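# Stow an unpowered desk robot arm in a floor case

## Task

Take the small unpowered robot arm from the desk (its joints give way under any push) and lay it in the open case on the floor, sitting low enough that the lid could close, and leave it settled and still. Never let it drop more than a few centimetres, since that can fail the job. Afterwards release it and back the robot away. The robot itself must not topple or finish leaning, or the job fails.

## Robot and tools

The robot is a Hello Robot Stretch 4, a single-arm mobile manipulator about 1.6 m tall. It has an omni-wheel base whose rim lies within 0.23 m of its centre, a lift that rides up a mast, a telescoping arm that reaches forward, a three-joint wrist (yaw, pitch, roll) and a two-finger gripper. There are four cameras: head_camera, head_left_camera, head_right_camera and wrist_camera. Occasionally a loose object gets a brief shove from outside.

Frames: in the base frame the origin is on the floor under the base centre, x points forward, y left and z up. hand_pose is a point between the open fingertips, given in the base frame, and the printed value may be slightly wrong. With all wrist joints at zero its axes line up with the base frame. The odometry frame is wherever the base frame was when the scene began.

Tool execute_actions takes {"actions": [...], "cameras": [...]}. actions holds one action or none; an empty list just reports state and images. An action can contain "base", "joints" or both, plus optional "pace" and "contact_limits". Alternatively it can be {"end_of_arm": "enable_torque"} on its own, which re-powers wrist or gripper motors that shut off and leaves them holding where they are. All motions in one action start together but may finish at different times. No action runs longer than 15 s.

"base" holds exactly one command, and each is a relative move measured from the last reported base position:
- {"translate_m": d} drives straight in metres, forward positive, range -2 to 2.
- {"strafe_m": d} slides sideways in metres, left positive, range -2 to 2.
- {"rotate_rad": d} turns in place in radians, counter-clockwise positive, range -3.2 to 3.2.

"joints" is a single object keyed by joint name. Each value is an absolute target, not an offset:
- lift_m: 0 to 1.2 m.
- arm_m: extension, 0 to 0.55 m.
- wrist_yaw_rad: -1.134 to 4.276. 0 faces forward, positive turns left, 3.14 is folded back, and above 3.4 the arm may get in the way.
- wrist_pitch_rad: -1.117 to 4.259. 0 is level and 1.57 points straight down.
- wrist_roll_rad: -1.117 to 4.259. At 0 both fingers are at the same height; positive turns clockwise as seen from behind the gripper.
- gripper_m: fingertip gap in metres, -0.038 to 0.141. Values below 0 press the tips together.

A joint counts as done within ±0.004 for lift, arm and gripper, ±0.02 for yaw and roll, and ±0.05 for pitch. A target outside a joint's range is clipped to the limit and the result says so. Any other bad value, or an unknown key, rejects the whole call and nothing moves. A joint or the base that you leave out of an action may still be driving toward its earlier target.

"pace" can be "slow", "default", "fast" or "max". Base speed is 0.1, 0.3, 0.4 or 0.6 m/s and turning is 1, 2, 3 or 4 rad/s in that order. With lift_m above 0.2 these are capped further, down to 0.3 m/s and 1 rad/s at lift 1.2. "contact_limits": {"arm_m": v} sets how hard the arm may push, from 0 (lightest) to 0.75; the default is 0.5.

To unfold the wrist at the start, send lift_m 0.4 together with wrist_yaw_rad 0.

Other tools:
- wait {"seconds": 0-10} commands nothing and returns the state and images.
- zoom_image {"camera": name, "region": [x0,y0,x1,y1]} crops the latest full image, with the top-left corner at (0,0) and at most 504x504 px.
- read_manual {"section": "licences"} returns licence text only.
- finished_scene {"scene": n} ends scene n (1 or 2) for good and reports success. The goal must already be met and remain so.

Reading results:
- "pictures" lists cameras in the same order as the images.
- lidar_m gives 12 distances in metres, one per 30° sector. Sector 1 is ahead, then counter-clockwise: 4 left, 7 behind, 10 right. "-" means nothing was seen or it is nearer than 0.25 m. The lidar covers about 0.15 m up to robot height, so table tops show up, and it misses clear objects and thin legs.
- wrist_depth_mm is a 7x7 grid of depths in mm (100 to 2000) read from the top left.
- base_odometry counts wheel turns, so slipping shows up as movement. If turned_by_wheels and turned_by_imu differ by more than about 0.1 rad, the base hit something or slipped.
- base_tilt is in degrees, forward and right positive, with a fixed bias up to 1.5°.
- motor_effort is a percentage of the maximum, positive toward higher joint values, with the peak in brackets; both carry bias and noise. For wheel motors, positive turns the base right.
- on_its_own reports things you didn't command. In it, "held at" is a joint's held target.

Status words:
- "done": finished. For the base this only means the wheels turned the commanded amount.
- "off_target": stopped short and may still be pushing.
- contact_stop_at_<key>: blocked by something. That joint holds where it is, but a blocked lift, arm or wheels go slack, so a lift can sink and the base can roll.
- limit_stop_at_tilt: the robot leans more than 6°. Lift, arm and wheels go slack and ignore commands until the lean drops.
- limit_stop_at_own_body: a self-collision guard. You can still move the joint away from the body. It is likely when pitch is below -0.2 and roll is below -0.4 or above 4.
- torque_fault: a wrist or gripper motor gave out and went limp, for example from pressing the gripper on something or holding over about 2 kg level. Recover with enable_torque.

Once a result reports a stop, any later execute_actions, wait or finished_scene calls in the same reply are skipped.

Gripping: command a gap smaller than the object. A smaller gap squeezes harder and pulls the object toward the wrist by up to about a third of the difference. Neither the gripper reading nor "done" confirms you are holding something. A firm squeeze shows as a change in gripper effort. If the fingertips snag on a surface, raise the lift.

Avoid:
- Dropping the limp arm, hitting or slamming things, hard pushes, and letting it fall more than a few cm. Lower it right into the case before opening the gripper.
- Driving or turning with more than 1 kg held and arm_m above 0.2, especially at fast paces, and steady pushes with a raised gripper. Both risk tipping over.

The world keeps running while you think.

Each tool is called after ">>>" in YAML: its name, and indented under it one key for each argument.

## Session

>>> execute_actions:
  actions: []

Scene clock: 0.00 s.
base_odometry: x=+0.000 y=+0.000 heading=+0.000 (m, m, rad; odometry frame)
turned_by_wheels: +0.000 (rad since the last result)
turned_by_imu: +0.000 (rad since the last result)
base_tilt: forward=+0.2 right=+0.9 (deg)
lidar_m: 1.83 1.52 2.59 2.51 2.17 2.17 1.54 1.32 1.36 1.75 1.55 1.53
base_status: not commanded
joint_positions: lift_m=+0.260 arm_m=+0.001 wrist_yaw_rad=+3.135 wrist_pitch_rad=+0.020 wrist_roll_rad=-0.018 gripper_m=+0.057
joint_status: not commanded
motor_effort: lift_m=+19 arm_m=-1 wrist_yaw_rad=+0 wrist_pitch_rad=-4 wrist_roll_rad=+1 gripper_m=-5 wheel_0=+0 wheel_1=+0 wheel_2=+1 (%)
hand_pose: x=-0.1162 y=+0.0893 z=+0.4322 quat_wxyz=(+0.003, -0.010, -0.009, +1.000) (m; base frame)
wrist_depth_mm: - 143 - - - - 1921 / - 118 144 - - - 1863 / - 116 144 - - - 1863 / - 133 180 - - - 1863 / 207 - - - - - 1863 / 225 1921 203 1808 193 1661 1576 / 221 1160 1182 123 1205 1060 1138
pictures: head_camera, head_left_camera, head_right_camera, wrist_camera
Images, in order (width x height): head_camera 420x560, head_left_camera 420x672, head_right_camera 420x672, wrist_camera 616x392.

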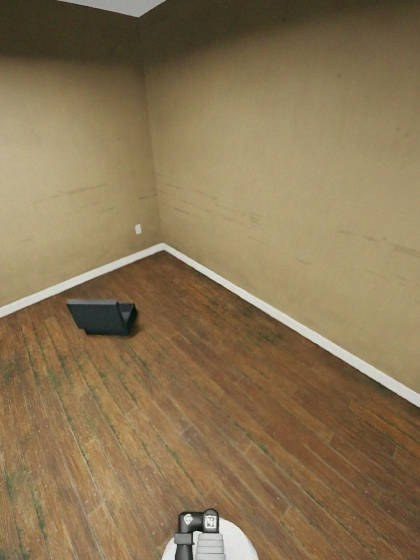

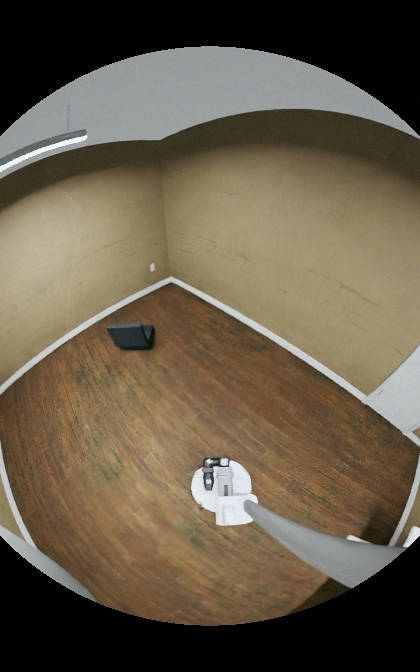

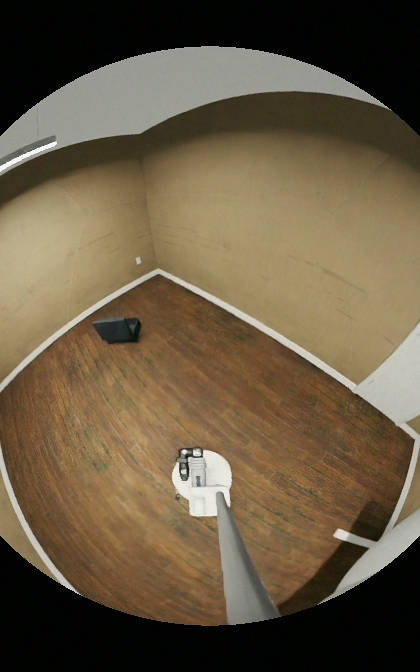

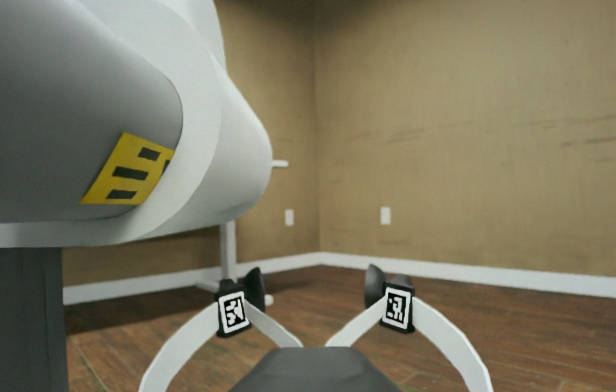

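>>> execute_actions:
  actions:
    - {"base":{"rotate_rad":-2.45},"joints":{"lift_m":1.05,"wrist_yaw_rad":0,"wrist_pitch_rad":0.5,"gripper_m":0.1}}
  cameras: ["head_camera","wrist_camera"]

Scene clock: 6.20 s.
base_odometry: x=+0.000 y=+0.000 heading=-2.450 (m, m, rad; odometry frame)
turned_by_wheels: -2.450 (rad since the last result)
turned_by_imu: -2.411 (rad since the last result)
base_tilt: forward=+0.2 right=+0.9 (deg)
lidar_m: 1.32 1.38 1.64 1.53 1.58 2.11 1.49 2.69 2.28 2.17 2.22 1.40
base_status: done
joint_positions: lift_m=+1.050 arm_m=+0.001 wrist_yaw_rad=+0.000 wrist_pitch_rad=+0.502 wrist_roll_rad=-0.018 gripper_m=+0.100
joint_status: all done
motor_effort: lift_m=+22(25) arm_m=-1(1) wrist_yaw_rad=-1(6) wrist_pitch_rad=-3(4) wrist_roll_rad=+1(0) gripper_m=-4(6) wheel_0=+4(10) wheel_1=+2(9) wheel_2=+1(10) (%)
hand_pose: x=+0.4246 y=-0.0874 z=+1.0892 quat_wxyz=(+0.969, -0.009, +0.248, +0.002) (m; base frame)
wrist_depth_mm: 1756 1756 1756 1808 1756 1808 1808 / 1863 1921 1921 1921 1921 1921 1863 / - 1983 1983 1708 1661 1618 1983 / - - 1430 1397 - 1808 - / - - - - - - - / 1808 1808 198 1808 214 1661 1708 / 1499 1499 1576 124 1537 1430 1430
pictures: head_camera, wrist_camera
Images, in order (width x height): head_camera 420x560, wrist_camera 616x392.

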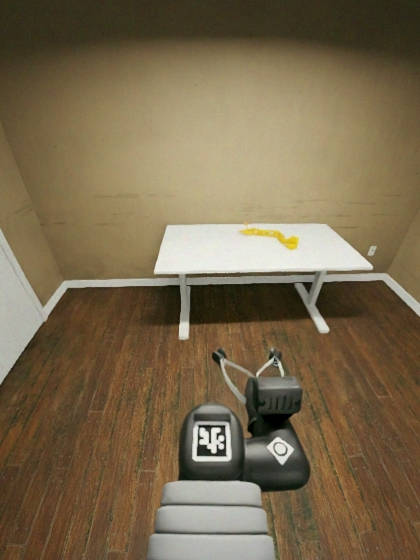

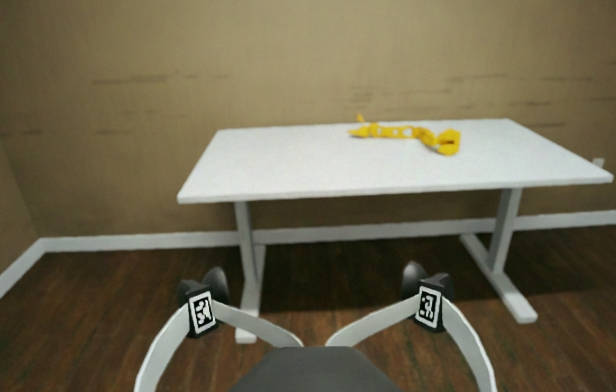

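>>> execute_actions:
  actions:
    - {"base":{"rotate_rad":-0.2}}
  cameras: []

>>> execute_actions:
  actions:
    - {"base":{"translate_m":1.27},"joints":{"arm_m":0.36,"wrist_pitch_rad":1.57}}
  cameras: ["head_camera","wrist_camera"]

Scene clock: 9.93 s.
base_odometry: x=+0.000 y=+0.000 heading=-2.648 (m, m, rad; odometry frame)
turned_by_wheels: -0.199 (rad since the last result)
turned_by_imu: -0.196 (rad since the last result)
base_tilt: forward=+0.2 right=+1.0 (deg)
lidar_m: 1.32 1.32 1.75 1.52 1.54 1.78 1.51 2.62 2.50 2.17 2.17 1.55
base_status: done
joint_positions: lift_m=+1.050 arm_m=+0.001 wrist_yaw_rad=+0.000 wrist_pitch_rad=+0.502 wrist_roll_rad=-0.018 gripper_m=+0.100
joint_status: not commanded
motor_effort: lift_m=+22(22) arm_m=-1(1) wrist_yaw_rad=-1(2) wrist_pitch_rad=-2(2) wrist_roll_rad=+0(1) gripper_m=-2(4) wheel_0=+6(8) wheel_1=+5(7) wheel_2=+4(8) (%)
hand_pose: x=+0.4246 y=-0.0874 z=+1.0892 quat_wxyz=(+0.969, -0.009, +0.248, +0.002) (m; base frame)
wrist_depth_mm: 1618 1661 1808 1808 1983 - - / 1708 1756 1921 1921 - - - / 1863 1863 1756 1708 1576 - - / 1921 1336 1397 - - - - / - - - - - - - / 1863 1808 197 1756 214 1708 1756 / 1537 1499 1537 124 1499 1430 1464
pictures: none
No camera images: the call's "cameras" was empty. Leave "cameras" out to get every camera's image.

Scene clock: 15.63 s.
base_odometry: x=-1.118 y=-0.602 heading=-2.648 (m, m, rad; odometry frame)
turned_by_wheels: +0.001 (rad since the last result)
turned_by_imu: -0.002 (rad since the last result)
base_tilt: forward=+0.2 right=+0.9 (deg)
lidar_m: 0.25 0.25 0.25 0.25 1.82 2.18 3.83 3.72 2.16 1.86 0.26 0.25
base_status: done
joint_positions: lift_m=+1.050 arm_m=+0.359 wrist_yaw_rad=+0.000 wrist_pitch_rad=+1.570 wrist_roll_rad=-0.018 gripper_m=+0.100
joint_status: all done
motor_effort: lift_m=+21(22) arm_m=+6(7) wrist_yaw_rad=-1(1) wrist_pitch_rad=+0(2) wrist_roll_rad=+1(1) gripper_m=-5(2) wheel_0=+5(10) wheel_1=+4(7) wheel_2=-1(12) (%)
hand_pose: x=+0.5300 y=-0.0874 z=+0.9395 quat_wxyz=(+0.707, -0.007, +0.707, +0.007) (m; base frame)
wrist_depth_mm: 462 462 459 459 455 455 449 / 466 459 459 449 452 449 449 / 459 399 402 424 442 445 442 / 452 452 452 449 442 442 436 / 452 449 449 442 442 439 439 / 445 445 198 445 215 364 436 / 445 445 442 124 436 430 436
pictures: head_camera, wrist_camera
Images, in order (width x height): head_camera 420x560, wrist_camera 616x392.

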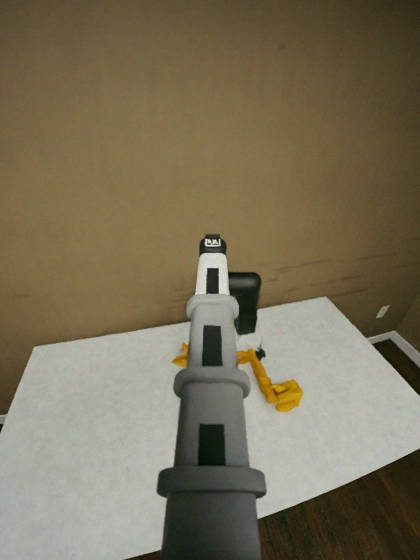

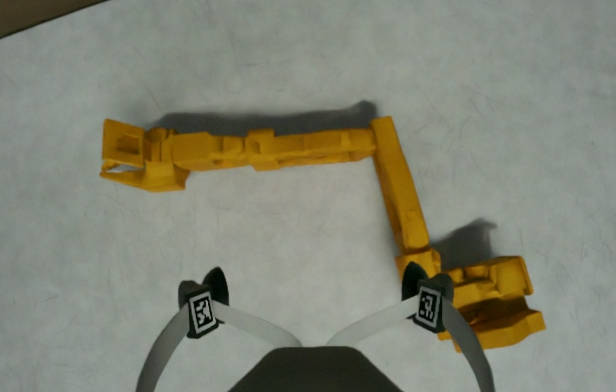

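>>> execute_actions:
  actions:
    - {"base":{"strafe_m":0.02},"joints":{"arm_m":0.478,"wrist_roll_rad":1.48,"lift_m":0.94}}
  cameras: ["wrist_camera"]

>>> execute_actions:
  actions:
    - {"joints":{"lift_m":0.866}}
  cameras: ["wrist_camera"]

Scene clock: 21.00 s.
base_odometry: x=-1.109 y=-0.619 heading=-2.648 (m, m, rad; odometry frame)
turned_by_wheels: +0.000 (rad since the last result)
turned_by_imu: +0.000 (rad since the last result)
base_tilt: forward=+0.3 right=+0.9 (deg)
lidar_m: 0.25 0.25 0.25 0.26 1.79 2.16 3.81 3.72 2.21 1.89 0.25 0.25
base_status: done
joint_positions: lift_m=+0.940 arm_m=+0.477 wrist_yaw_rad=+0.000 wrist_pitch_rad=+1.570 wrist_roll_rad=+1.480 gripper_m=+0.100
joint_status: all done
motor_effort: lift_m=+15(21) arm_m=+6(6) wrist_yaw_rad=-1(1) wrist_pitch_rad=+2(1) wrist_roll_rad=+2(9) gripper_m=-2(4) wheel_0=-3(8) wheel_1=+1(11) wheel_2=+0(0) (%)
hand_pose: x=+0.6480 y=-0.0874 z=+0.8300 quat_wxyz=(+0.523, +0.477, +0.522, -0.476) (m; base frame)
wrist_depth_mm: 349 345 343 340 336 291 262 / 345 345 342 338 336 279 267 / 347 343 340 293 268 289 327 / 342 340 338 334 332 329 325 / 343 340 338 332 332 329 327 / 342 340 198 281 214 325 327 / 342 340 336 124 327 325 325
pictures: wrist_camera
Images, in order (width x height): wrist_camera 616x392.

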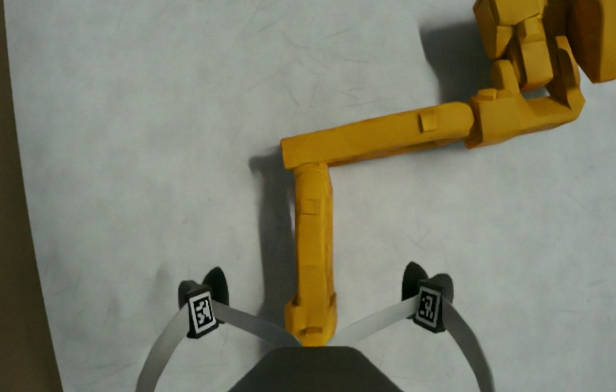

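Scene clock: 22.27 s.
base_odometry: x=-1.109 y=-0.619 heading=-2.648 (m, m, rad; odometry frame)
turned_by_wheels: +0.000 (rad since the last result)
turned_by_imu: +0.000 (rad since the last result)
base_tilt: forward=+0.3 right=+0.9 (deg)
lidar_m: 0.25 0.25 0.25 0.25 1.81 2.16 3.82 3.81 2.23 1.89 0.25 0.25
base_status: not commanded
joint_positions: lift_m=+0.866 arm_m=+0.477 wrist_yaw_rad=+0.000 wrist_pitch_rad=+1.570 wrist_roll_rad=+1.480 gripper_m=+0.100
joint_status: all done
motor_effort: lift_m=+15(15) arm_m=+7(6) wrist_yaw_rad=+0(1) wrist_pitch_rad=-1(1) wrist_roll_rad=+2(2) gripper_m=-2(4) wheel_0=-3(3) wheel_1=+1(1) wheel_2=+0(0) (%)
hand_pose: x=+0.6480 y=-0.0874 z=+0.7560 quat_wxyz=(+0.523, +0.477, +0.522, -0.476) (m; base frame)
wrist_depth_mm: 272 268 266 262 262 260 213 / 270 266 265 263 259 185 186 / 268 266 265 208 231 257 255 / 267 264 263 246 258 258 255 / 265 265 262 235 257 256 254 / 266 263 198 204 214 254 253 / 263 262 259 124 255 253 252
pictures: wrist_camera
Images, in order (width x height): wrist_camera 616x392.

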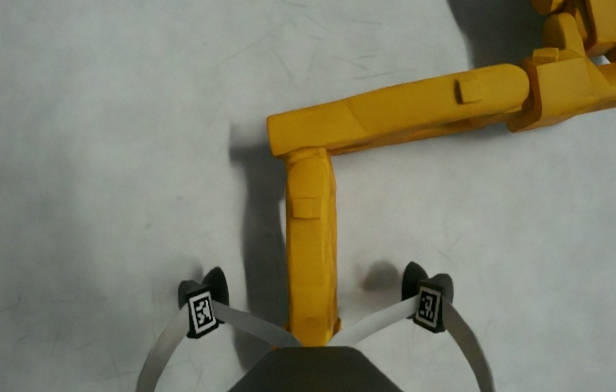

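>>> execute_actions:
  actions:
    - {"joints":{"gripper_m":-0.038}}
  cameras: []

>>> execute_actions:
  actions:
    - {"base":{"translate_m":-0.2},"joints":{"arm_m":0.35,"wrist_roll_rad":0,"lift_m":0.9},"pace":"slow"}
  cameras: ["wrist_camera"]

>>> execute_actions:
  actions:
    - {"joints":{"arm_m":0.25,"wrist_pitch_rad":1.1,"lift_m":0.99},"pace":"slow"}
  cameras: ["wrist_camera"]

>>> execute_actions:
  actions:
    - {"joints":{"wrist_pitch_rad":0.7},"pace":"slow"}
  cameras: ["wrist_camera","head_camera"]

Scene clock: 28.37 s.
base_odometry: x=-1.109 y=-0.619 heading=-2.648 (m, m, rad; odometry frame)
turned_by_wheels: +0.000 (rad since the last result)
turned_by_imu: +0.000 (rad since the last result)
base_tilt: forward=+0.3 right=+1.0 (deg)
lidar_m: 0.25 0.25 0.25 0.25 1.81 2.15 3.80 3.75 2.21 1.89 0.25 0.25
base_status: not commanded
joint_positions: lift_m=+0.866 arm_m=+0.477 wrist_yaw_rad=-0.001 wrist_pitch_rad=+1.571 wrist_roll_rad=+1.480 gripper_m=-0.037
joint_status: all done
motor_effort: lift_m=+16(16) arm_m=+6(7) wrist_yaw_rad=+2(2) wrist_pitch_rad=+0(5) wrist_roll_rad=+0(2) gripper_m=-29(28) wheel_0=-3(3) wheel_1=+1(1) wheel_2=+0(0) (%)
hand_pose: x=+0.6478 y=-0.0874 z=+0.7559 quat_wxyz=(+0.522, +0.477, +0.522, -0.477) (m; base frame)
wrist_depth_mm: 268 267 264 263 259 258 257 / 267 265 264 263 184 176 181 / 266 264 263 189 257 256 254 / 266 263 262 258 257 256 254 / 264 263 259 258 256 254 254 / 264 262 183 191 182 253 252 / 264 260 259 123 255 251 251
pictures: none
No camera images: the call's "cameras" was empty. Leave "cameras" out to get every camera's image.

Scene clock: 31.63 s.
base_odometry: x=-0.933 y=-0.525 heading=-2.648 (m, m, rad; odometry frame)
turned_by_wheels: -0.001 (rad since the last result)
turned_by_imu: +0.000 (rad since the last result)
base_tilt: forward=+0.3 right=+0.9 (deg)
lidar_m: 0.28 0.27 0.34 0.63 1.74 2.07 2.65 3.66 2.23 1.94 0.61 0.31
base_status: done
joint_positions: lift_m=+0.899 arm_m=+0.351 wrist_yaw_rad=+0.000 wrist_pitch_rad=+1.571 wrist_roll_rad=+0.000 gripper_m=-0.037
joint_status: all done
motor_effort: lift_m=+25(24) arm_m=-6(6) wrist_yaw_rad=-1(2) wrist_pitch_rad=-2(2) wrist_roll_rad=+0(8) gripper_m=-30(33) wheel_0=-5(9) wheel_1=-5(8) wheel_2=+4(8) (%)
hand_pose: x=+0.5220 y=-0.0874 z=+0.7892 quat_wxyz=(+0.707, +0.000, +0.707, +0.000) (m; base frame)
wrist_depth_mm: 303 303 301 298 297 296 212 / 303 301 297 296 195 189 193 / 300 297 298 198 236 290 290 / 300 297 296 293 293 290 289 / 298 297 294 291 291 290 289 / 294 293 183 194 181 286 286 / 294 290 291 149 289 286 285
pictures: wrist_camera
Images, in order (width x height): wrist_camera 616x392.

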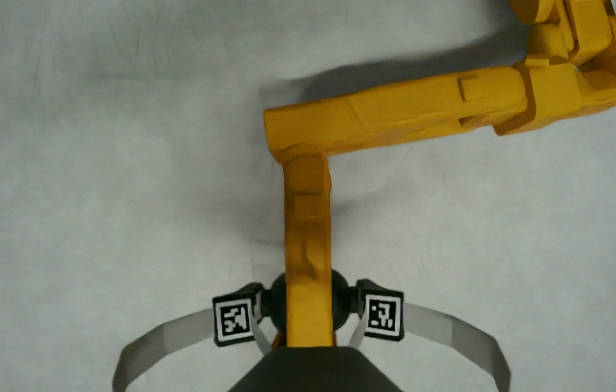

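Scene clock: 33.90 s.
base_odometry: x=-0.933 y=-0.525 heading=-2.648 (m, m, rad; odometry frame)
turned_by_wheels: +0.000 (rad since the last result)
turned_by_imu: +0.000 (rad since the last result)
base_tilt: forward=+0.3 right=+0.9 (deg)
lidar_m: 0.27 0.28 0.34 0.64 1.76 2.11 2.67 3.61 2.25 1.93 0.63 0.32
base_status: not commanded
joint_positions: lift_m=+0.989 arm_m=+0.251 wrist_yaw_rad=+0.000 wrist_pitch_rad=+1.105 wrist_roll_rad=+0.001 gripper_m=-0.037
joint_status: all done
motor_effort: lift_m=+25(26) arm_m=-7(6) wrist_yaw_rad=-1(2) wrist_pitch_rad=-12(13) wrist_roll_rad=-1(1) gripper_m=-31(30) wheel_0=-5(5) wheel_1=-5(5) wheel_2=+4(4) (%)
hand_pose: x=+0.5516 y=-0.0874 z=+0.9099 quat_wxyz=(+0.851, +0.000, +0.525, +0.000) (m; base frame)
wrist_depth_mm: 627 647 640 627 621 615 216 / 603 591 585 569 564 190 195 / 539 535 525 198 229 492 492 / 492 488 480 459 469 462 462 / 455 449 442 424 436 430 421 / 415 415 183 194 182 397 394 / 392 377 384 148 373 366 368
pictures: wrist_camera
Images, in order (width x height): wrist_camera 616x392.

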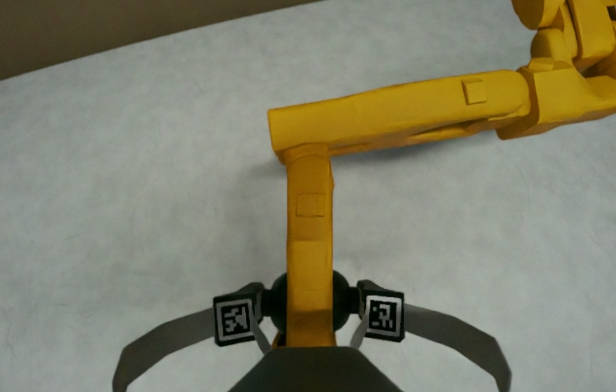

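Scene clock: 34.83 s.
base_odometry: x=-0.933 y=-0.525 heading=-2.648 (m, m, rad; odometry frame)
turned_by_wheels: +0.000 (rad since the last result)
turned_by_imu: +0.000 (rad since the last result)
base_tilt: forward=+0.3 right=+0.9 (deg)
lidar_m: 0.27 0.29 0.36 0.63 1.75 2.10 2.65 3.63 2.22 1.92 0.62 0.37
base_status: not commanded
joint_positions: lift_m=+0.989 arm_m=+0.251 wrist_yaw_rad=+0.000 wrist_pitch_rad=+0.708 wrist_roll_rad=+0.001 gripper_m=-0.037
joint_status: all done
motor_effort: lift_m=+25(25) arm_m=-6(7) wrist_yaw_rad=+0(0) wrist_pitch_rad=-22(25) wrist_roll_rad=-3(3) gripper_m=-29(30) wheel_0=-5(5) wheel_1=-5(5) wheel_2=+4(4) (%)
hand_pose: x=+0.6412 y=-0.0874 z=+0.9801 quat_wxyz=(+0.938, +0.001, +0.347, +0.000) (m; base frame)
wrist_depth_mm: 535 564 603 634 668 723 217 / 580 615 654 683 691 187 192 / 634 661 723 196 216 778 798 / 699 732 741 194 715 699 676 / 634 627 609 188 597 585 569 / 535 535 183 192 182 504 496 / 477 449 462 148 449 430 436
pictures: head_camera, wrist_camera
Images, in order (width x height): head_camera 420x560, wrist_camera 616x392.

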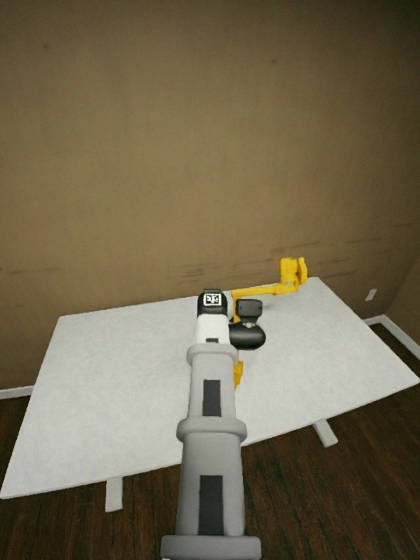

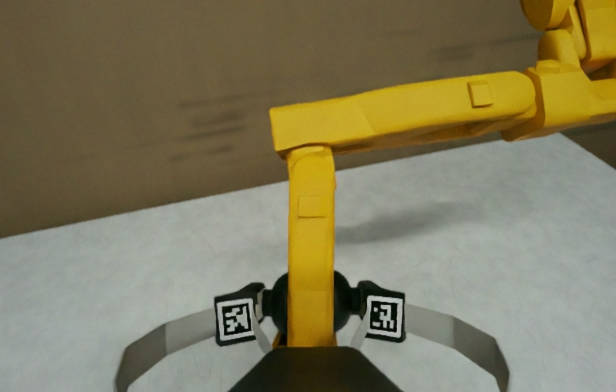

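>>> execute_actions:
  actions:
    - {"joints":{"wrist_pitch_rad":0.2,"wrist_roll_rad":0.3},"pace":"slow"}
  cameras: ["wrist_camera","head_camera"]

Scene clock: 38.37 s.
base_odometry: x=-0.933 y=-0.525 heading=-2.648 (m, m, rad; odometry frame)
turned_by_wheels: +0.000 (rad since the last result)
turned_by_imu: +0.000 (rad since the last result)
base_tilt: forward=+0.2 right=+0.9 (deg)
lidar_m: 0.28 0.29 0.34 0.63 1.75 2.07 2.68 3.65 2.27 1.93 0.60 0.33
base_status: not commanded
joint_positions: lift_m=+0.990 arm_m=+0.251 wrist_yaw_rad=+0.000 wrist_pitch_rad=+0.209 wrist_roll_rad=+0.301 gripper_m=-0.037
joint_status: all done
on_its_own: wrist_pitch_rad is at rest, and its effort (-24) is outside its rest range (-23 to +23)
motor_effort: lift_m=+24(25) arm_m=-6(6) wrist_yaw_rad=-1(7) wrist_pitch_rad=-24(32) wrist_roll_rad=-1(7) gripper_m=-28(30) wheel_0=-3(6) wheel_1=-4(5) wheel_2=+4(4) (%)
hand_pose: x=+0.7043 y=-0.0874 z=+1.1079 quat_wxyz=(+0.983, +0.149, +0.103, -0.016) (m; base frame)
wrist_depth_mm: 564 591 627 676 723 768 831 / 569 603 640 683 723 788 831 / 574 609 647 676 732 798 854 / 585 621 654 190 189 798 878 / 591 621 661 187 187 820 854 / 591 621 181 190 181 759 699 / 603 615 668 126 225 180 591
pictures: head_camera, wrist_camera
Images, in order (width x height): head_camera 420x560, wrist_camera 616x392.

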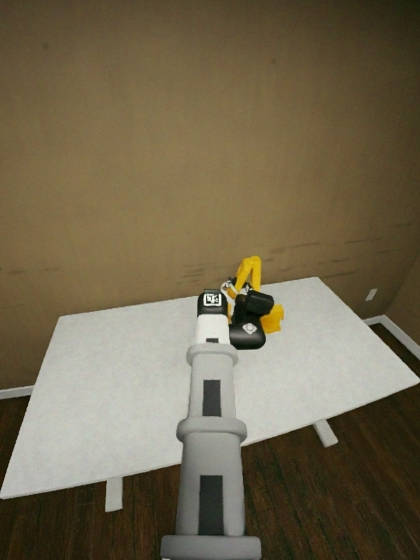

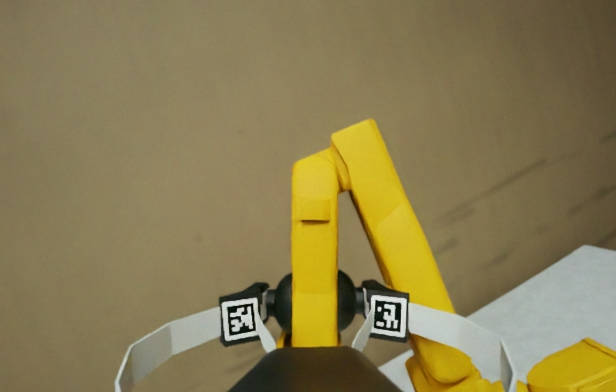

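>>> execute_actions:
  actions:
    - {"base":{"rotate_rad":-0.27},"joints":{"wrist_pitch_rad":1.57},"pace":"slow"}
  cameras: ["wrist_camera"]

>>> execute_actions:
  actions:
    - {"base":{"translate_m":-0.6},"joints":{"wrist_roll_rad":3.14,"arm_m":0.2}}
  cameras: ["wrist_camera","head_camera"]

>>> execute_actions:
  actions:
    - {"base":{"translate_m":-1.9},"joints":{"lift_m":0.5}}
  cameras: []

>>> execute_actions:
  actions:
    - {"base":{"rotate_rad":-1.86},"joints":{"lift_m":0.58},"pace":"slow"}
  cameras: ["wrist_camera","head_camera"]

Scene clock: 47.97 s.
base_odometry: x=-0.933 y=-0.525 heading=-2.917 (m, m, rad; odometry frame)
turned_by_wheels: -0.269 (rad since the last result)
turned_by_imu: -0.265 (rad since the last result)
base_tilt: forward=+0.3 right=+0.9 (deg)
lidar_m: 0.25 0.29 0.32 0.47 1.77 1.86 2.58 2.59 2.77 2.03 1.93 0.31
base_status: done
joint_positions: lift_m=+0.990 arm_m=+0.251 wrist_yaw_rad=+0.000 wrist_pitch_rad=+1.568 wrist_roll_rad=+0.300 gripper_m=-0.037
joint_status: all done
motor_effort: lift_m=+24(24) arm_m=-6(6) wrist_yaw_rad=+0(4) wrist_pitch_rad=+6(22) wrist_roll_rad=-1(1) gripper_m=-29(31) wheel_0=+5(10) wheel_1=+5(7) wheel_2=+3(9) (%)
hand_pose: x=+0.4227 y=-0.0874 z=+0.8792 quat_wxyz=(+0.700, +0.106, +0.698, -0.106) (m; base frame)
wrist_depth_mm: 404 402 394 392 389 389 1098 / 397 397 394 394 384 387 1098 / 397 392 389 389 389 1118 1118 / 394 392 389 189 186 1118 1118 / 387 389 384 382 185 1118 1078 / 389 387 183 194 181 1078 1098 / 389 382 379 150 212 185 217
pictures: wrist_camera
Images, in order (width x height): wrist_camera 616x392.

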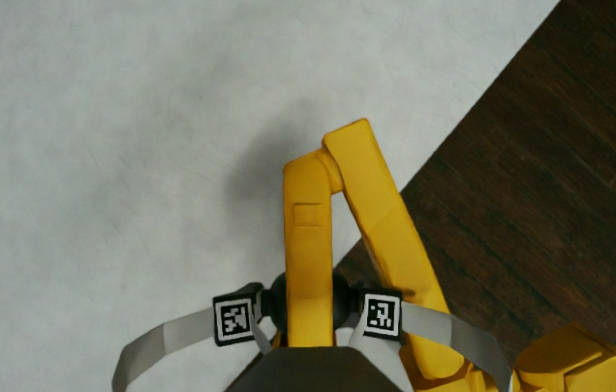

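Scene clock: 51.47 s.
base_odometry: x=-0.348 y=-0.392 heading=-2.918 (m, m, rad; odometry frame)
turned_by_wheels: -0.001 (rad since the last result)
turned_by_imu: +0.001 (rad since the last result)
base_tilt: forward=+0.2 right=+1.0 (deg)
lidar_m: 0.27 0.80 0.86 1.51 1.47 1.56 2.19 2.02 3.13 2.31 2.21 0.27
base_status: done
joint_positions: lift_m=+0.990 arm_m=+0.201 wrist_yaw_rad=+0.000 wrist_pitch_rad=+1.572 wrist_roll_rad=+3.140 gripper_m=-0.037
joint_status: all done
motor_effort: lift_m=+24(24) arm_m=-6(7) wrist_yaw_rad=+0(2) wrist_pitch_rad=-3(8) wrist_roll_rad=+1(6) gripper_m=-31(32) wheel_0=-6(10) wheel_1=-2(8) wheel_2=+1(11) (%)
hand_pose: x=+0.3718 y=-0.0874 z=+0.8792 quat_wxyz=(+0.001, +0.707, +0.001, -0.707) (m; base frame)
wrist_depth_mm: 1160 1160 1118 904 904 1118 1118 / 1118 1138 1138 917 891 1138 1118 / 1118 1138 1118 904 1160 1118 1118 / 1118 1138 1098 180 183 1118 1098 / 1138 1138 1118 1118 182 1118 1078 / 1138 1138 182 193 181 1118 1118 / 1118 1098 1118 151 221 189 217
pictures: head_camera, wrist_camera
Images, in order (width x height): head_camera 420x560, wrist_camera 616x392.

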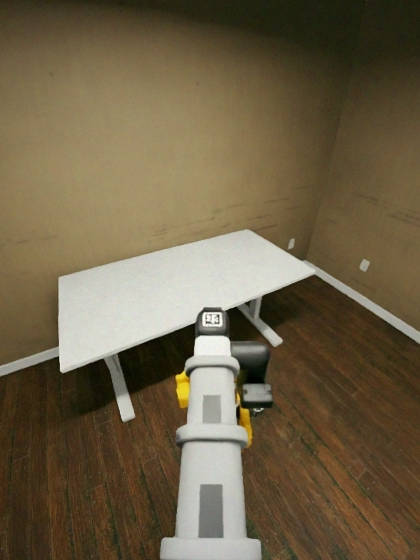

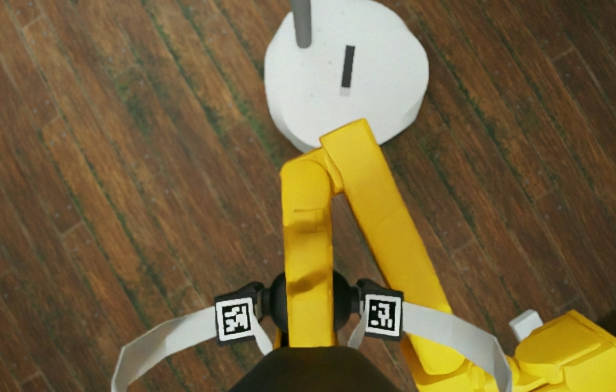

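Scene clock: 59.27 s.
base_odometry: x=+1.505 y=+0.029 heading=-2.919 (m, m, rad; odometry frame)
turned_by_wheels: -0.001 (rad since the last result)
turned_by_imu: +0.004 (rad since the last result)
base_tilt: forward=+0.2 right=+0.9 (deg)
lidar_m: 0.40 2.12 0.80 0.59 0.56 0.57 0.85 1.46 0.61 0.62 3.15 3.28
base_status: done
joint_positions: lift_m=+0.500 arm_m=+0.201 wrist_yaw_rad=+0.000 wrist_pitch_rad=+1.572 wrist_roll_rad=+3.140 gripper_m=-0.037
joint_status: all done
motor_effort: lift_m=+18(23) arm_m=-6(6) wrist_yaw_rad=+0(1) wrist_pitch_rad=-3(3) wrist_roll_rad=+2(2) gripper_m=-31(29) wheel_0=-5(10) wheel_1=-2(7) wheel_2=+0(11) (%)
hand_pose: x=+0.3717 y=-0.0874 z=+0.3898 quat_wxyz=(+0.001, +0.707, +0.001, -0.707) (m; base frame)
wrist_depth_mm: 627 627 627 407 402 404 615 / 634 634 627 436 415 615 615 / 627 621 627 609 615 621 615 / 627 621 627 180 182 615 603 / 627 627 627 621 182 621 609 / 627 621 183 193 182 609 621 / 621 621 615 150 222 189 216
pictures: none
No camera images: the call's "cameras" was empty. Leave "cameras" out to get every camera's image.

Scene clock: 62.40 s.
base_odometry: x=+1.505 y=+0.029 heading=+1.506 (m, m, rad; odometry frame)
turned_by_wheels: -1.859 (rad since the last result)
turned_by_imu: -1.830 (rad since the last result)
base_tilt: forward=+0.3 right=+0.9 (deg)
lidar_m: 0.28 3.02 3.15 2.85 2.58 1.16 0.67 0.54 0.56 0.65 1.18 0.29
base_status: done
joint_positions: lift_m=+0.580 arm_m=+0.201 wrist_yaw_rad=+0.000 wrist_pitch_rad=+1.571 wrist_roll_rad=+3.140 gripper_m=-0.037
joint_status: all done
motor_effort: lift_m=+24(26) arm_m=-6(6) wrist_yaw_rad=+0(0) wrist_pitch_rad=-4(4) wrist_roll_rad=+1(1) gripper_m=-31(31) wheel_0=+5(6) wheel_1=+5(7) wheel_2=+3(10) (%)
hand_pose: x=+0.3718 y=-0.0874 z=+0.4692 quat_wxyz=(+0.001, +0.707, +0.001, -0.707) (m; base frame)
wrist_depth_mm: 723 715 715 484 484 488 699 / 707 715 707 484 484 699 691 / 699 699 699 661 699 699 691 / 715 707 707 180 182 683 683 / 707 707 699 207 183 691 699 / 715 699 183 192 182 699 683 / 707 699 699 151 221 189 217
pictures: head_camera, wrist_camera
Images, in order (width x height): head_camera 420x560, wrist_camera 616x392.

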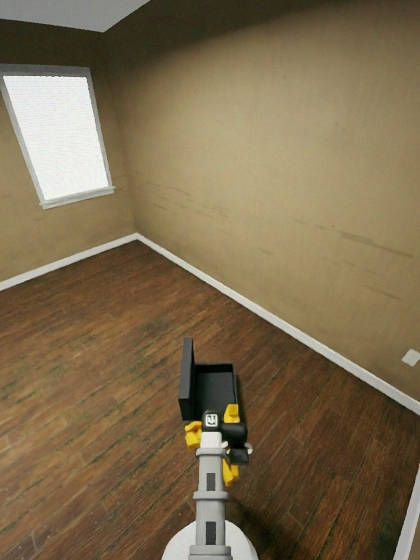

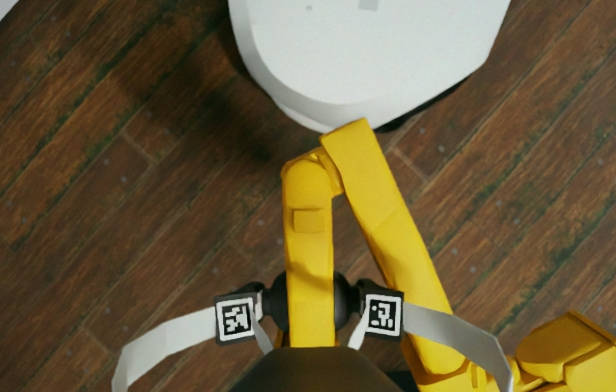

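>>> execute_actions:
  actions:
    - {"base":{"translate_m":-0.15},"joints":{"arm_m":0.27,"lift_m":0.35}}
  cameras: []

>>> execute_actions:
  actions:
    - {"joints":{"lift_m":0.15},"pace":"slow"}
  cameras: ["head_camera"]

>>> execute_actions:
  actions:
    - {"joints":{"gripper_m":0.04}}
  cameras: []

>>> execute_actions:
  actions:
    - {"joints":{"lift_m":0.23}}
  cameras: []

>>> execute_actions:
  actions:
    - {"base":{"strafe_m":0.03},"joints":{"gripper_m":0.13,"wrist_roll_rad":2.9}}
  cameras: ["wrist_camera","head_camera"]

>>> zoom_image:
  camera: "head_camera"
  region: [130,330,310,530]

Scene clock: 73.00 s.
base_odometry: x=+1.495 y=-0.121 heading=+1.505 (m, m, rad; odometry frame)
turned_by_wheels: -0.001 (rad since the last result)
turned_by_imu: +0.000 (rad since the last result)
base_tilt: forward=+0.2 right=+1.0 (deg)
lidar_m: 0.38 3.23 3.26 2.76 2.50 0.95 0.54 0.44 0.45 0.54 0.96 1.57
base_status: done
joint_positions: lift_m=+0.350 arm_m=+0.269 wrist_yaw_rad=+0.000 wrist_pitch_rad=+1.572 wrist_roll_rad=+3.140 gripper_m=-0.037
joint_status: all done
motor_effort: lift_m=+18(25) arm_m=+7(8) wrist_yaw_rad=-1(0) wrist_pitch_rad=-3(4) wrist_roll_rad=+1(1) gripper_m=-32(31) wheel_0=-5(10) wheel_1=-3(9) wheel_2=+2(11) (%)
hand_pose: x=+0.4395 y=-0.0874 z=+0.2398 quat_wxyz=(+0.001, +0.707, +0.001, -0.707) (m; base frame)
wrist_depth_mm: 473 473 473 452 418 462 462 / 473 477 473 469 469 462 462 / 477 469 469 469 462 462 462 / 469 469 466 181 182 459 459 / 469 469 469 459 182 455 462 / 466 466 183 192 181 459 455 / 469 466 466 151 221 189 216
pictures: none
No camera images: the call's "cameras" was empty. Leave "cameras" out to get every camera's image.

Scene clock: 75.37 s.
base_odometry: x=+1.495 y=-0.121 heading=+1.505 (m, m, rad; odometry frame)
turned_by_wheels: +0.000 (rad since the last result)
turned_by_imu: +0.000 (rad since the last result)
base_tilt: forward=+0.2 right=+0.9 (deg)
lidar_m: 0.78 3.18 3.28 2.76 2.50 0.93 0.55 0.45 0.45 0.54 0.95 1.57
base_status: not commanded
joint_positions: lift_m=+0.150 arm_m=+0.269 wrist_yaw_rad=+0.000 wrist_pitch_rad=+1.571 wrist_roll_rad=+3.140 gripper_m=-0.037
joint_status: all done
motor_effort: lift_m=+14(18) arm_m=+7(6) wrist_yaw_rad=+0(0) wrist_pitch_rad=-1(7) wrist_roll_rad=+1(1) gripper_m=-29(31) wheel_0=-5(5) wheel_1=-3(3) wheel_2=+2(2) (%)
hand_pose: x=+0.4397 y=-0.0874 z=+0.0401 quat_wxyz=(+0.001, +0.707, +0.001, -0.707) (m; base frame)
wrist_depth_mm: 270 268 267 266 265 263 263 / 268 267 266 266 264 262 262 / 268 267 266 265 263 263 262 / 268 267 264 191 190 260 259 / 266 265 265 187 185 260 260 / 267 266 183 191 180 260 259 / 266 266 263 129 260 179 221
pictures: head_camera
Images, in order (width x height): head_camera 420x560.

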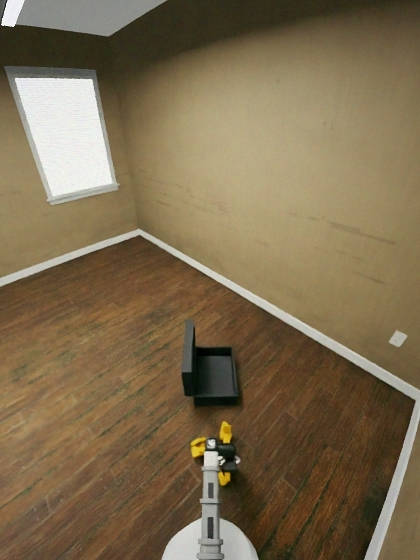

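Scene clock: 76.83 s.
base_odometry: x=+1.495 y=-0.121 heading=+1.505 (m, m, rad; odometry frame)
turned_by_wheels: +0.000 (rad since the last result)
turned_by_imu: +0.000 (rad since the last result)
base_tilt: forward=+0.3 right=+0.9 (deg)
lidar_m: 0.78 3.23 3.22 2.78 2.50 0.92 0.54 0.44 0.43 0.55 0.97 1.58
base_status: not commanded
joint_positions: lift_m=+0.150 arm_m=+0.269 wrist_yaw_rad=+0.000 wrist_pitch_rad=+1.570 wrist_roll_rad=+3.140 gripper_m=+0.040
joint_status: all done
motor_effort: lift_m=+15(16) arm_m=+6(6) wrist_yaw_rad=+0(0) wrist_pitch_rad=+1(1) wrist_roll_rad=+1(1) gripper_m=-3(26) wheel_0=-5(5) wheel_1=-3(3) wheel_2=+2(2) (%)
hand_pose: x=+0.4399 y=-0.0874 z=+0.0400 quat_wxyz=(+0.001, +0.707, +0.001, -0.707) (m; base frame)
wrist_depth_mm: 270 268 267 266 265 265 263 / 268 266 267 265 264 265 262 / 267 266 267 264 264 263 263 / 267 266 266 211 204 263 262 / 268 267 265 207 198 262 260 / 266 266 202 207 190 262 260 / 266 264 264 124 262 219 259
pictures: none
No camera images: the call's "cameras" was empty. Leave "cameras" out to get every camera's image.

Scene clock: 78.17 s.
base_odometry: x=+1.495 y=-0.121 heading=+1.505 (m, m, rad; odometry frame)
turned_by_wheels: +0.000 (rad since the last result)
turned_by_imu: +0.000 (rad since the last result)
base_tilt: forward=+0.3 right=+0.9 (deg)
lidar_m: 0.79 3.23 3.24 2.76 2.50 0.92 0.53 0.46 0.45 0.53 0.97 1.57
base_status: not commanded
joint_positions: lift_m=+0.230 arm_m=+0.269 wrist_yaw_rad=+0.000 wrist_pitch_rad=+1.570 wrist_roll_rad=+3.140 gripper_m=+0.040
joint_status: all done
motor_effort: lift_m=+22(22) arm_m=+7(7) wrist_yaw_rad=+0(0) wrist_pitch_rad=+1(3) wrist_roll_rad=+1(1) gripper_m=-5(5) wheel_0=-5(5) wheel_1=-3(3) wheel_2=+2(2) (%)
hand_pose: x=+0.4401 y=-0.0874 z=+0.1194 quat_wxyz=(+0.001, +0.707, +0.001, -0.707) (m; base frame)
wrist_depth_mm: 351 349 345 343 345 342 342 / 349 347 347 347 345 340 343 / 347 349 345 345 343 343 340 / 349 345 347 343 343 342 340 / 347 347 345 343 342 340 338 / 347 347 202 287 192 340 338 / 345 345 343 124 340 265 259
pictures: none
No camera images: the call's "cameras" was empty. Leave "cameras" out to get every camera's image.

Scene clock: 80.00 s.
base_odometry: x=+1.465 y=-0.119 heading=+1.505 (m, m, rad; odometry frame)
turned_by_wheels: +0.000 (rad since the last result)
turned_by_imu: +0.000 (rad since the last result)
base_tilt: forward=+0.3 right=+0.9 (deg)
lidar_m: 0.78 3.21 3.24 2.74 2.49 1.01 0.56 0.47 0.49 0.58 1.02 1.60
base_status: done
joint_positions: lift_m=+0.230 arm_m=+0.269 wrist_yaw_rad=+0.000 wrist_pitch_rad=+1.570 wrist_roll_rad=+2.900 gripper_m=+0.130
joint_status: all done
motor_effort: lift_m=+22(22) arm_m=+6(6) wrist_yaw_rad=+0(0) wrist_pitch_rad=+1(4) wrist_roll_rad=-1(3) gripper_m=-1(5) wheel_0=-4(11) wheel_1=+2(10) wheel_2=+0(1) (%)
hand_pose: x=+0.4401 y=-0.0874 z=+0.1194 quat_wxyz=(+0.085, +0.702, +0.085, -0.702) (m; base frame)
wrist_depth_mm: 351 351 347 347 343 340 338 / 353 349 349 343 345 343 338 / 351 349 345 345 343 342 340 / 349 347 347 283 342 340 340 / 349 347 347 291 342 342 340 / 349 347 219 343 268 340 338 / 347 345 345 127 281 279 338
pictures: head_camera, wrist_camera
Images, in order (width x height): head_camera 420x560, wrist_camera 616x392.

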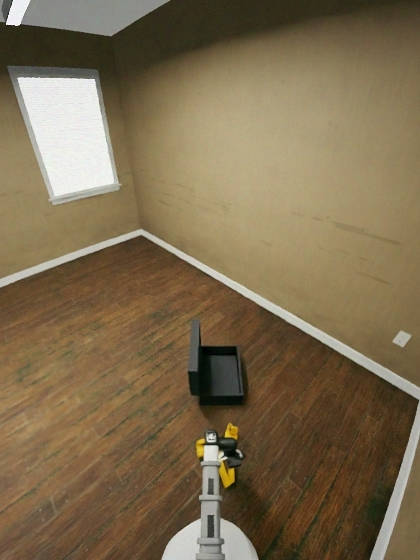

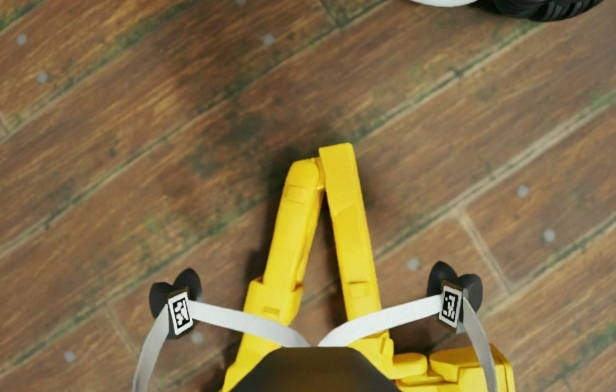

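Region (130, 330, 310, 530) of head_camera's 420x560 image, scaled by 2.520, with more detail than that image has; it fills the left 454 columns of this view, and the rest is white.

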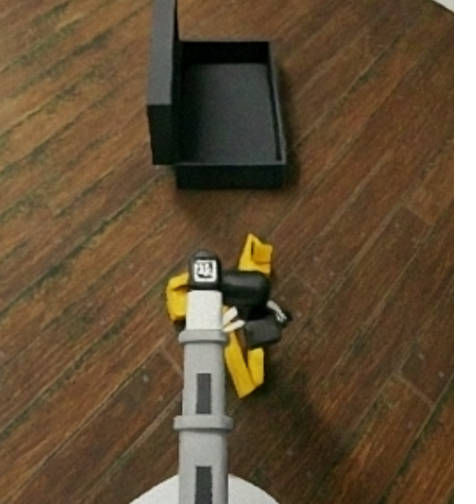

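>>> execute_actions:
  actions:
    - {"joints":{"lift_m":0.146}}
  cameras: []

>>> execute_actions:
  actions:
    - {"joints":{"gripper_m":-0.025}}
  cameras: ["wrist_camera"]

>>> execute_actions:
  actions:
    - {"joints":{"lift_m":0.34,"wrist_roll_rad":3.14},"pace":"slow"}
  cameras: ["wrist_camera","head_camera"]

>>> zoom_image:
  camera: "head_camera"
  region: [130,330,310,530]

Scene clock: 86.90 s.
base_odometry: x=+1.465 y=-0.119 heading=+1.505 (m, m, rad; odometry frame)
turned_by_wheels: +0.000 (rad since the last result)
turned_by_imu: +0.000 (rad since the last result)
base_tilt: forward=+0.2 right=+0.9 (deg)
lidar_m: 0.77 3.23 3.25 2.74 2.49 1.00 0.56 0.46 0.45 0.56 1.03 1.58
base_status: not commanded
joint_positions: lift_m=+0.146 arm_m=+0.269 wrist_yaw_rad=+0.000 wrist_pitch_rad=+1.570 wrist_roll_rad=+2.900 gripper_m=+0.130
joint_status: all done
motor_effort: lift_m=+15(22) arm_m=+7(7) wrist_yaw_rad=+0(0) wrist_pitch_rad=+3(2) wrist_roll_rad=-1(1) gripper_m=-2(2) wheel_0=-4(4) wheel_1=+2(2) wheel_2=+0(0) (%)
hand_pose: x=+0.4400 y=-0.0874 z=+0.0360 quat_wxyz=(+0.085, +0.702, +0.085, -0.702) (m; base frame)
wrist_depth_mm: 266 265 263 262 259 258 258 / 264 264 263 262 259 258 257 / 265 263 262 260 260 258 258 / 264 262 263 200 258 257 256 / 263 263 262 204 258 256 256 / 265 262 206 258 187 256 255 / 262 262 259 128 197 256 255
pictures: none
No camera images: the call's "cameras" was empty. Leave "cameras" out to get every camera's image.

Scene clock: 89.27 s.
base_odometry: x=+1.465 y=-0.119 heading=+1.505 (m, m, rad; odometry frame)
turned_by_wheels: +0.000 (rad since the last result)
turned_by_imu: +0.000 (rad since the last result)
base_tilt: forward=+0.3 right=+1.0 (deg)
lidar_m: 0.59 3.23 3.22 2.75 2.48 1.00 0.56 0.45 0.48 0.57 0.99 1.60
base_status: not commanded
joint_positions: lift_m=+0.146 arm_m=+0.269 wrist_yaw_rad=+0.001 wrist_pitch_rad=+1.570 wrist_roll_rad=+2.900 gripper_m=-0.024
joint_status: all done
motor_effort: lift_m=+16(16) arm_m=+6(7) wrist_yaw_rad=-1(3) wrist_pitch_rad=+1(4) wrist_roll_rad=+2(3) gripper_m=-34(33) wheel_0=-4(4) wheel_1=+2(2) wheel_2=+0(0) (%)
hand_pose: x=+0.4400 y=-0.0874 z=+0.0359 quat_wxyz=(+0.086, +0.702, +0.086, -0.702) (m; base frame)
wrist_depth_mm: 264 264 262 262 258 259 258 / 264 262 262 259 258 257 256 / 264 263 260 190 258 257 256 / 263 262 262 185 259 258 255 / 262 262 260 181 257 256 254 / 262 262 187 182 179 255 254 / 262 210 259 140 255 255 254
pictures: wrist_camera
Images, in order (width x height): wrist_camera 616x392.

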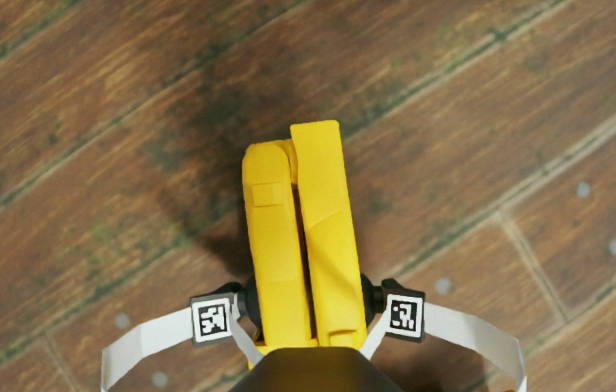

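Scene clock: 91.60 s.
base_odometry: x=+1.465 y=-0.119 heading=+1.505 (m, m, rad; odometry frame)
turned_by_wheels: +0.000 (rad since the last result)
turned_by_imu: +0.000 (rad since the last result)
base_tilt: forward=+0.2 right=+0.9 (deg)
lidar_m: 0.36 3.22 3.25 2.75 2.49 0.95 0.55 0.47 0.48 0.54 1.02 1.60
base_status: not commanded
joint_positions: lift_m=+0.339 arm_m=+0.269 wrist_yaw_rad=+0.000 wrist_pitch_rad=+1.572 wrist_roll_rad=+3.140 gripper_m=-0.024
joint_status: all done
motor_effort: lift_m=+25(28) arm_m=+6(6) wrist_yaw_rad=-1(2) wrist_pitch_rad=-2(3) wrist_roll_rad=+2(5) gripper_m=-36(35) wheel_0=-4(4) wheel_1=+2(2) wheel_2=+0(0) (%)
hand_pose: x=+0.4396 y=-0.0874 z=+0.2292 quat_wxyz=(+0.001, +0.707, +0.001, -0.707) (m; base frame)
wrist_depth_mm: 466 466 462 459 445 452 455 / 462 462 462 459 459 455 452 / 462 462 455 184 455 452 449 / 459 459 462 181 452 449 449 / 455 459 452 180 445 449 445 / 459 455 186 183 179 449 449 / 455 307 452 141 449 445 445
pictures: head_camera, wrist_camera
Images, in order (width x height): head_camera 420x560, wrist_camera 616x392.

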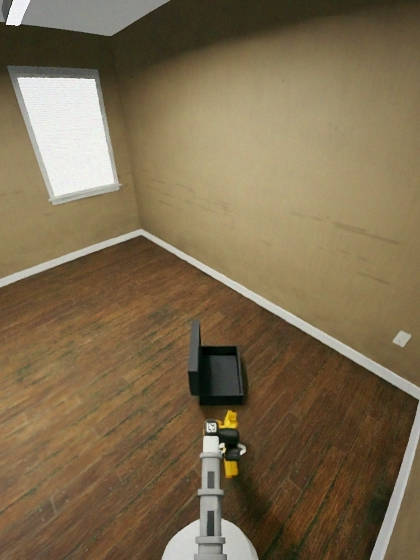

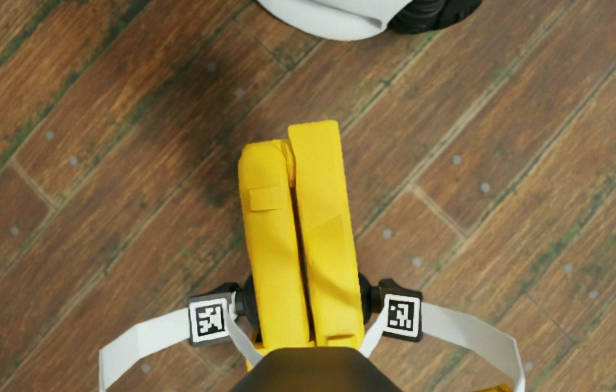

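Region (130, 330, 310, 530) of head_camera's 420x560 image, scaled by 2.520, with more detail than that image has; it fills the left 454 columns of this view, and the rest is white.

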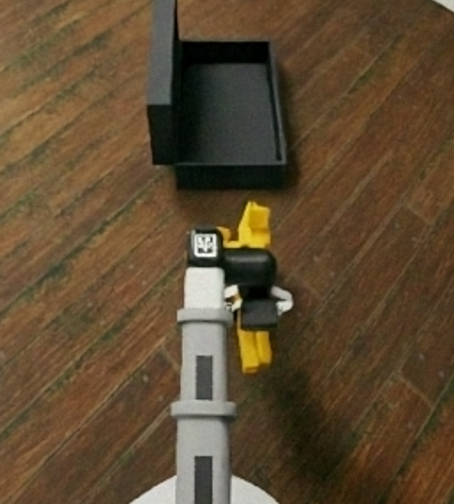

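>>> execute_actions:
  actions:
    - {"base":{"translate_m":0.27},"joints":{"arm_m":0.44},"pace":"slow"}

>>> zoom_image:
  camera: "head_camera"
  region: [130,330,310,530]

Scene clock: 97.70 s.
base_odometry: x=+1.483 y=+0.151 heading=+1.505 (m, m, rad; odometry frame)
turned_by_wheels: +0.001 (rad since the last result)
turned_by_imu: +0.000 (rad since the last result)
base_tilt: forward=+0.3 right=+0.9 (deg)
lidar_m: 0.48 2.89 3.04 2.89 2.58 1.40 0.78 0.67 0.65 0.80 1.40 0.56
base_status: done
joint_positions: lift_m=+0.339 arm_m=+0.439 wrist_yaw_rad=+0.000 wrist_pitch_rad=+1.572 wrist_roll_rad=+3.140 gripper_m=-0.024
joint_status: all done
motor_effort: lift_m=+25(25) arm_m=+6(8) wrist_yaw_rad=-1(1) wrist_pitch_rad=-4(4) wrist_roll_rad=+1(2) gripper_m=-35(33) wheel_0=+7(10) wheel_1=+4(6) wheel_2=-2(9) (%)
hand_pose: x=+0.6095 y=-0.0874 z=+0.2292 quat_wxyz=(+0.001, +0.707, +0.001, -0.707) (m; base frame)
wrist_depth_mm: 462 462 459 455 455 455 449 / 466 462 459 459 455 452 455 / 462 466 459 185 455 455 449 / 462 459 317 181 424 312 304 / 459 455 359 179 424 336 301 / 455 452 186 183 179 310 301 / 459 309 338 141 424 301 301
pictures: head_camera, head_left_camera, head_right_camera, wrist_camera
Images, in order (width x height): head_camera 420x560, head_left_camera 420x672, head_right_camera 420x672, wrist_camera 616x392.

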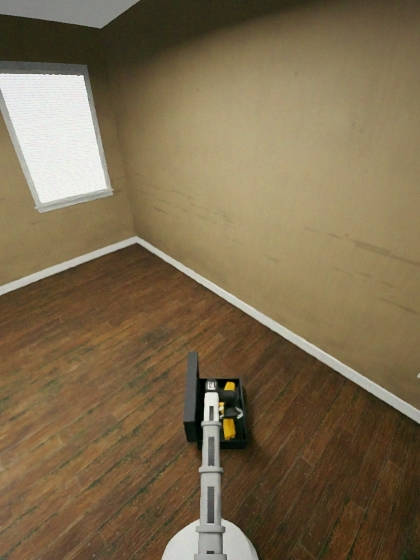

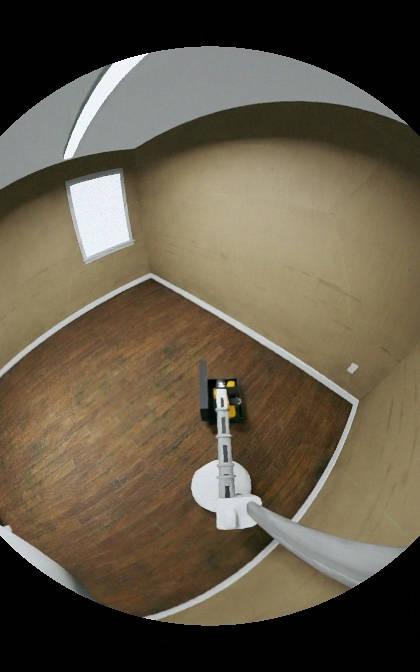

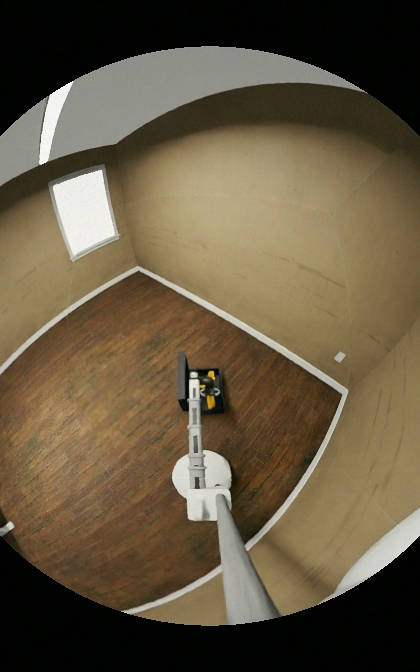

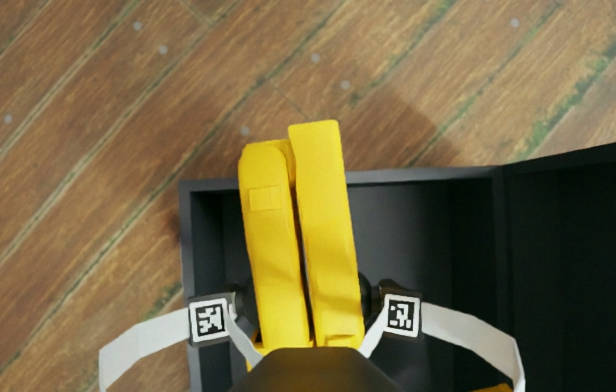

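Region (130, 330, 310, 530) of head_camera's 420x560 image, scaled by 2.520, with more detail than that image has; it fills the left 454 columns of this view, and the rest is white.

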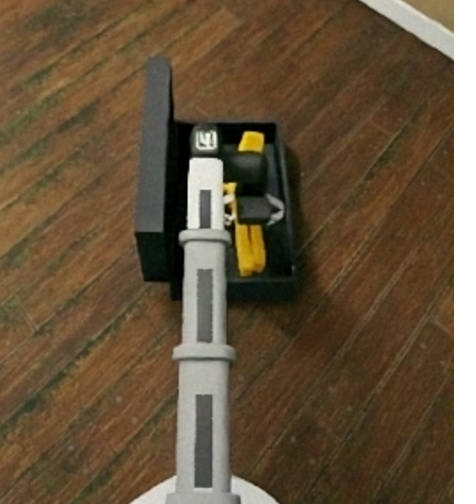

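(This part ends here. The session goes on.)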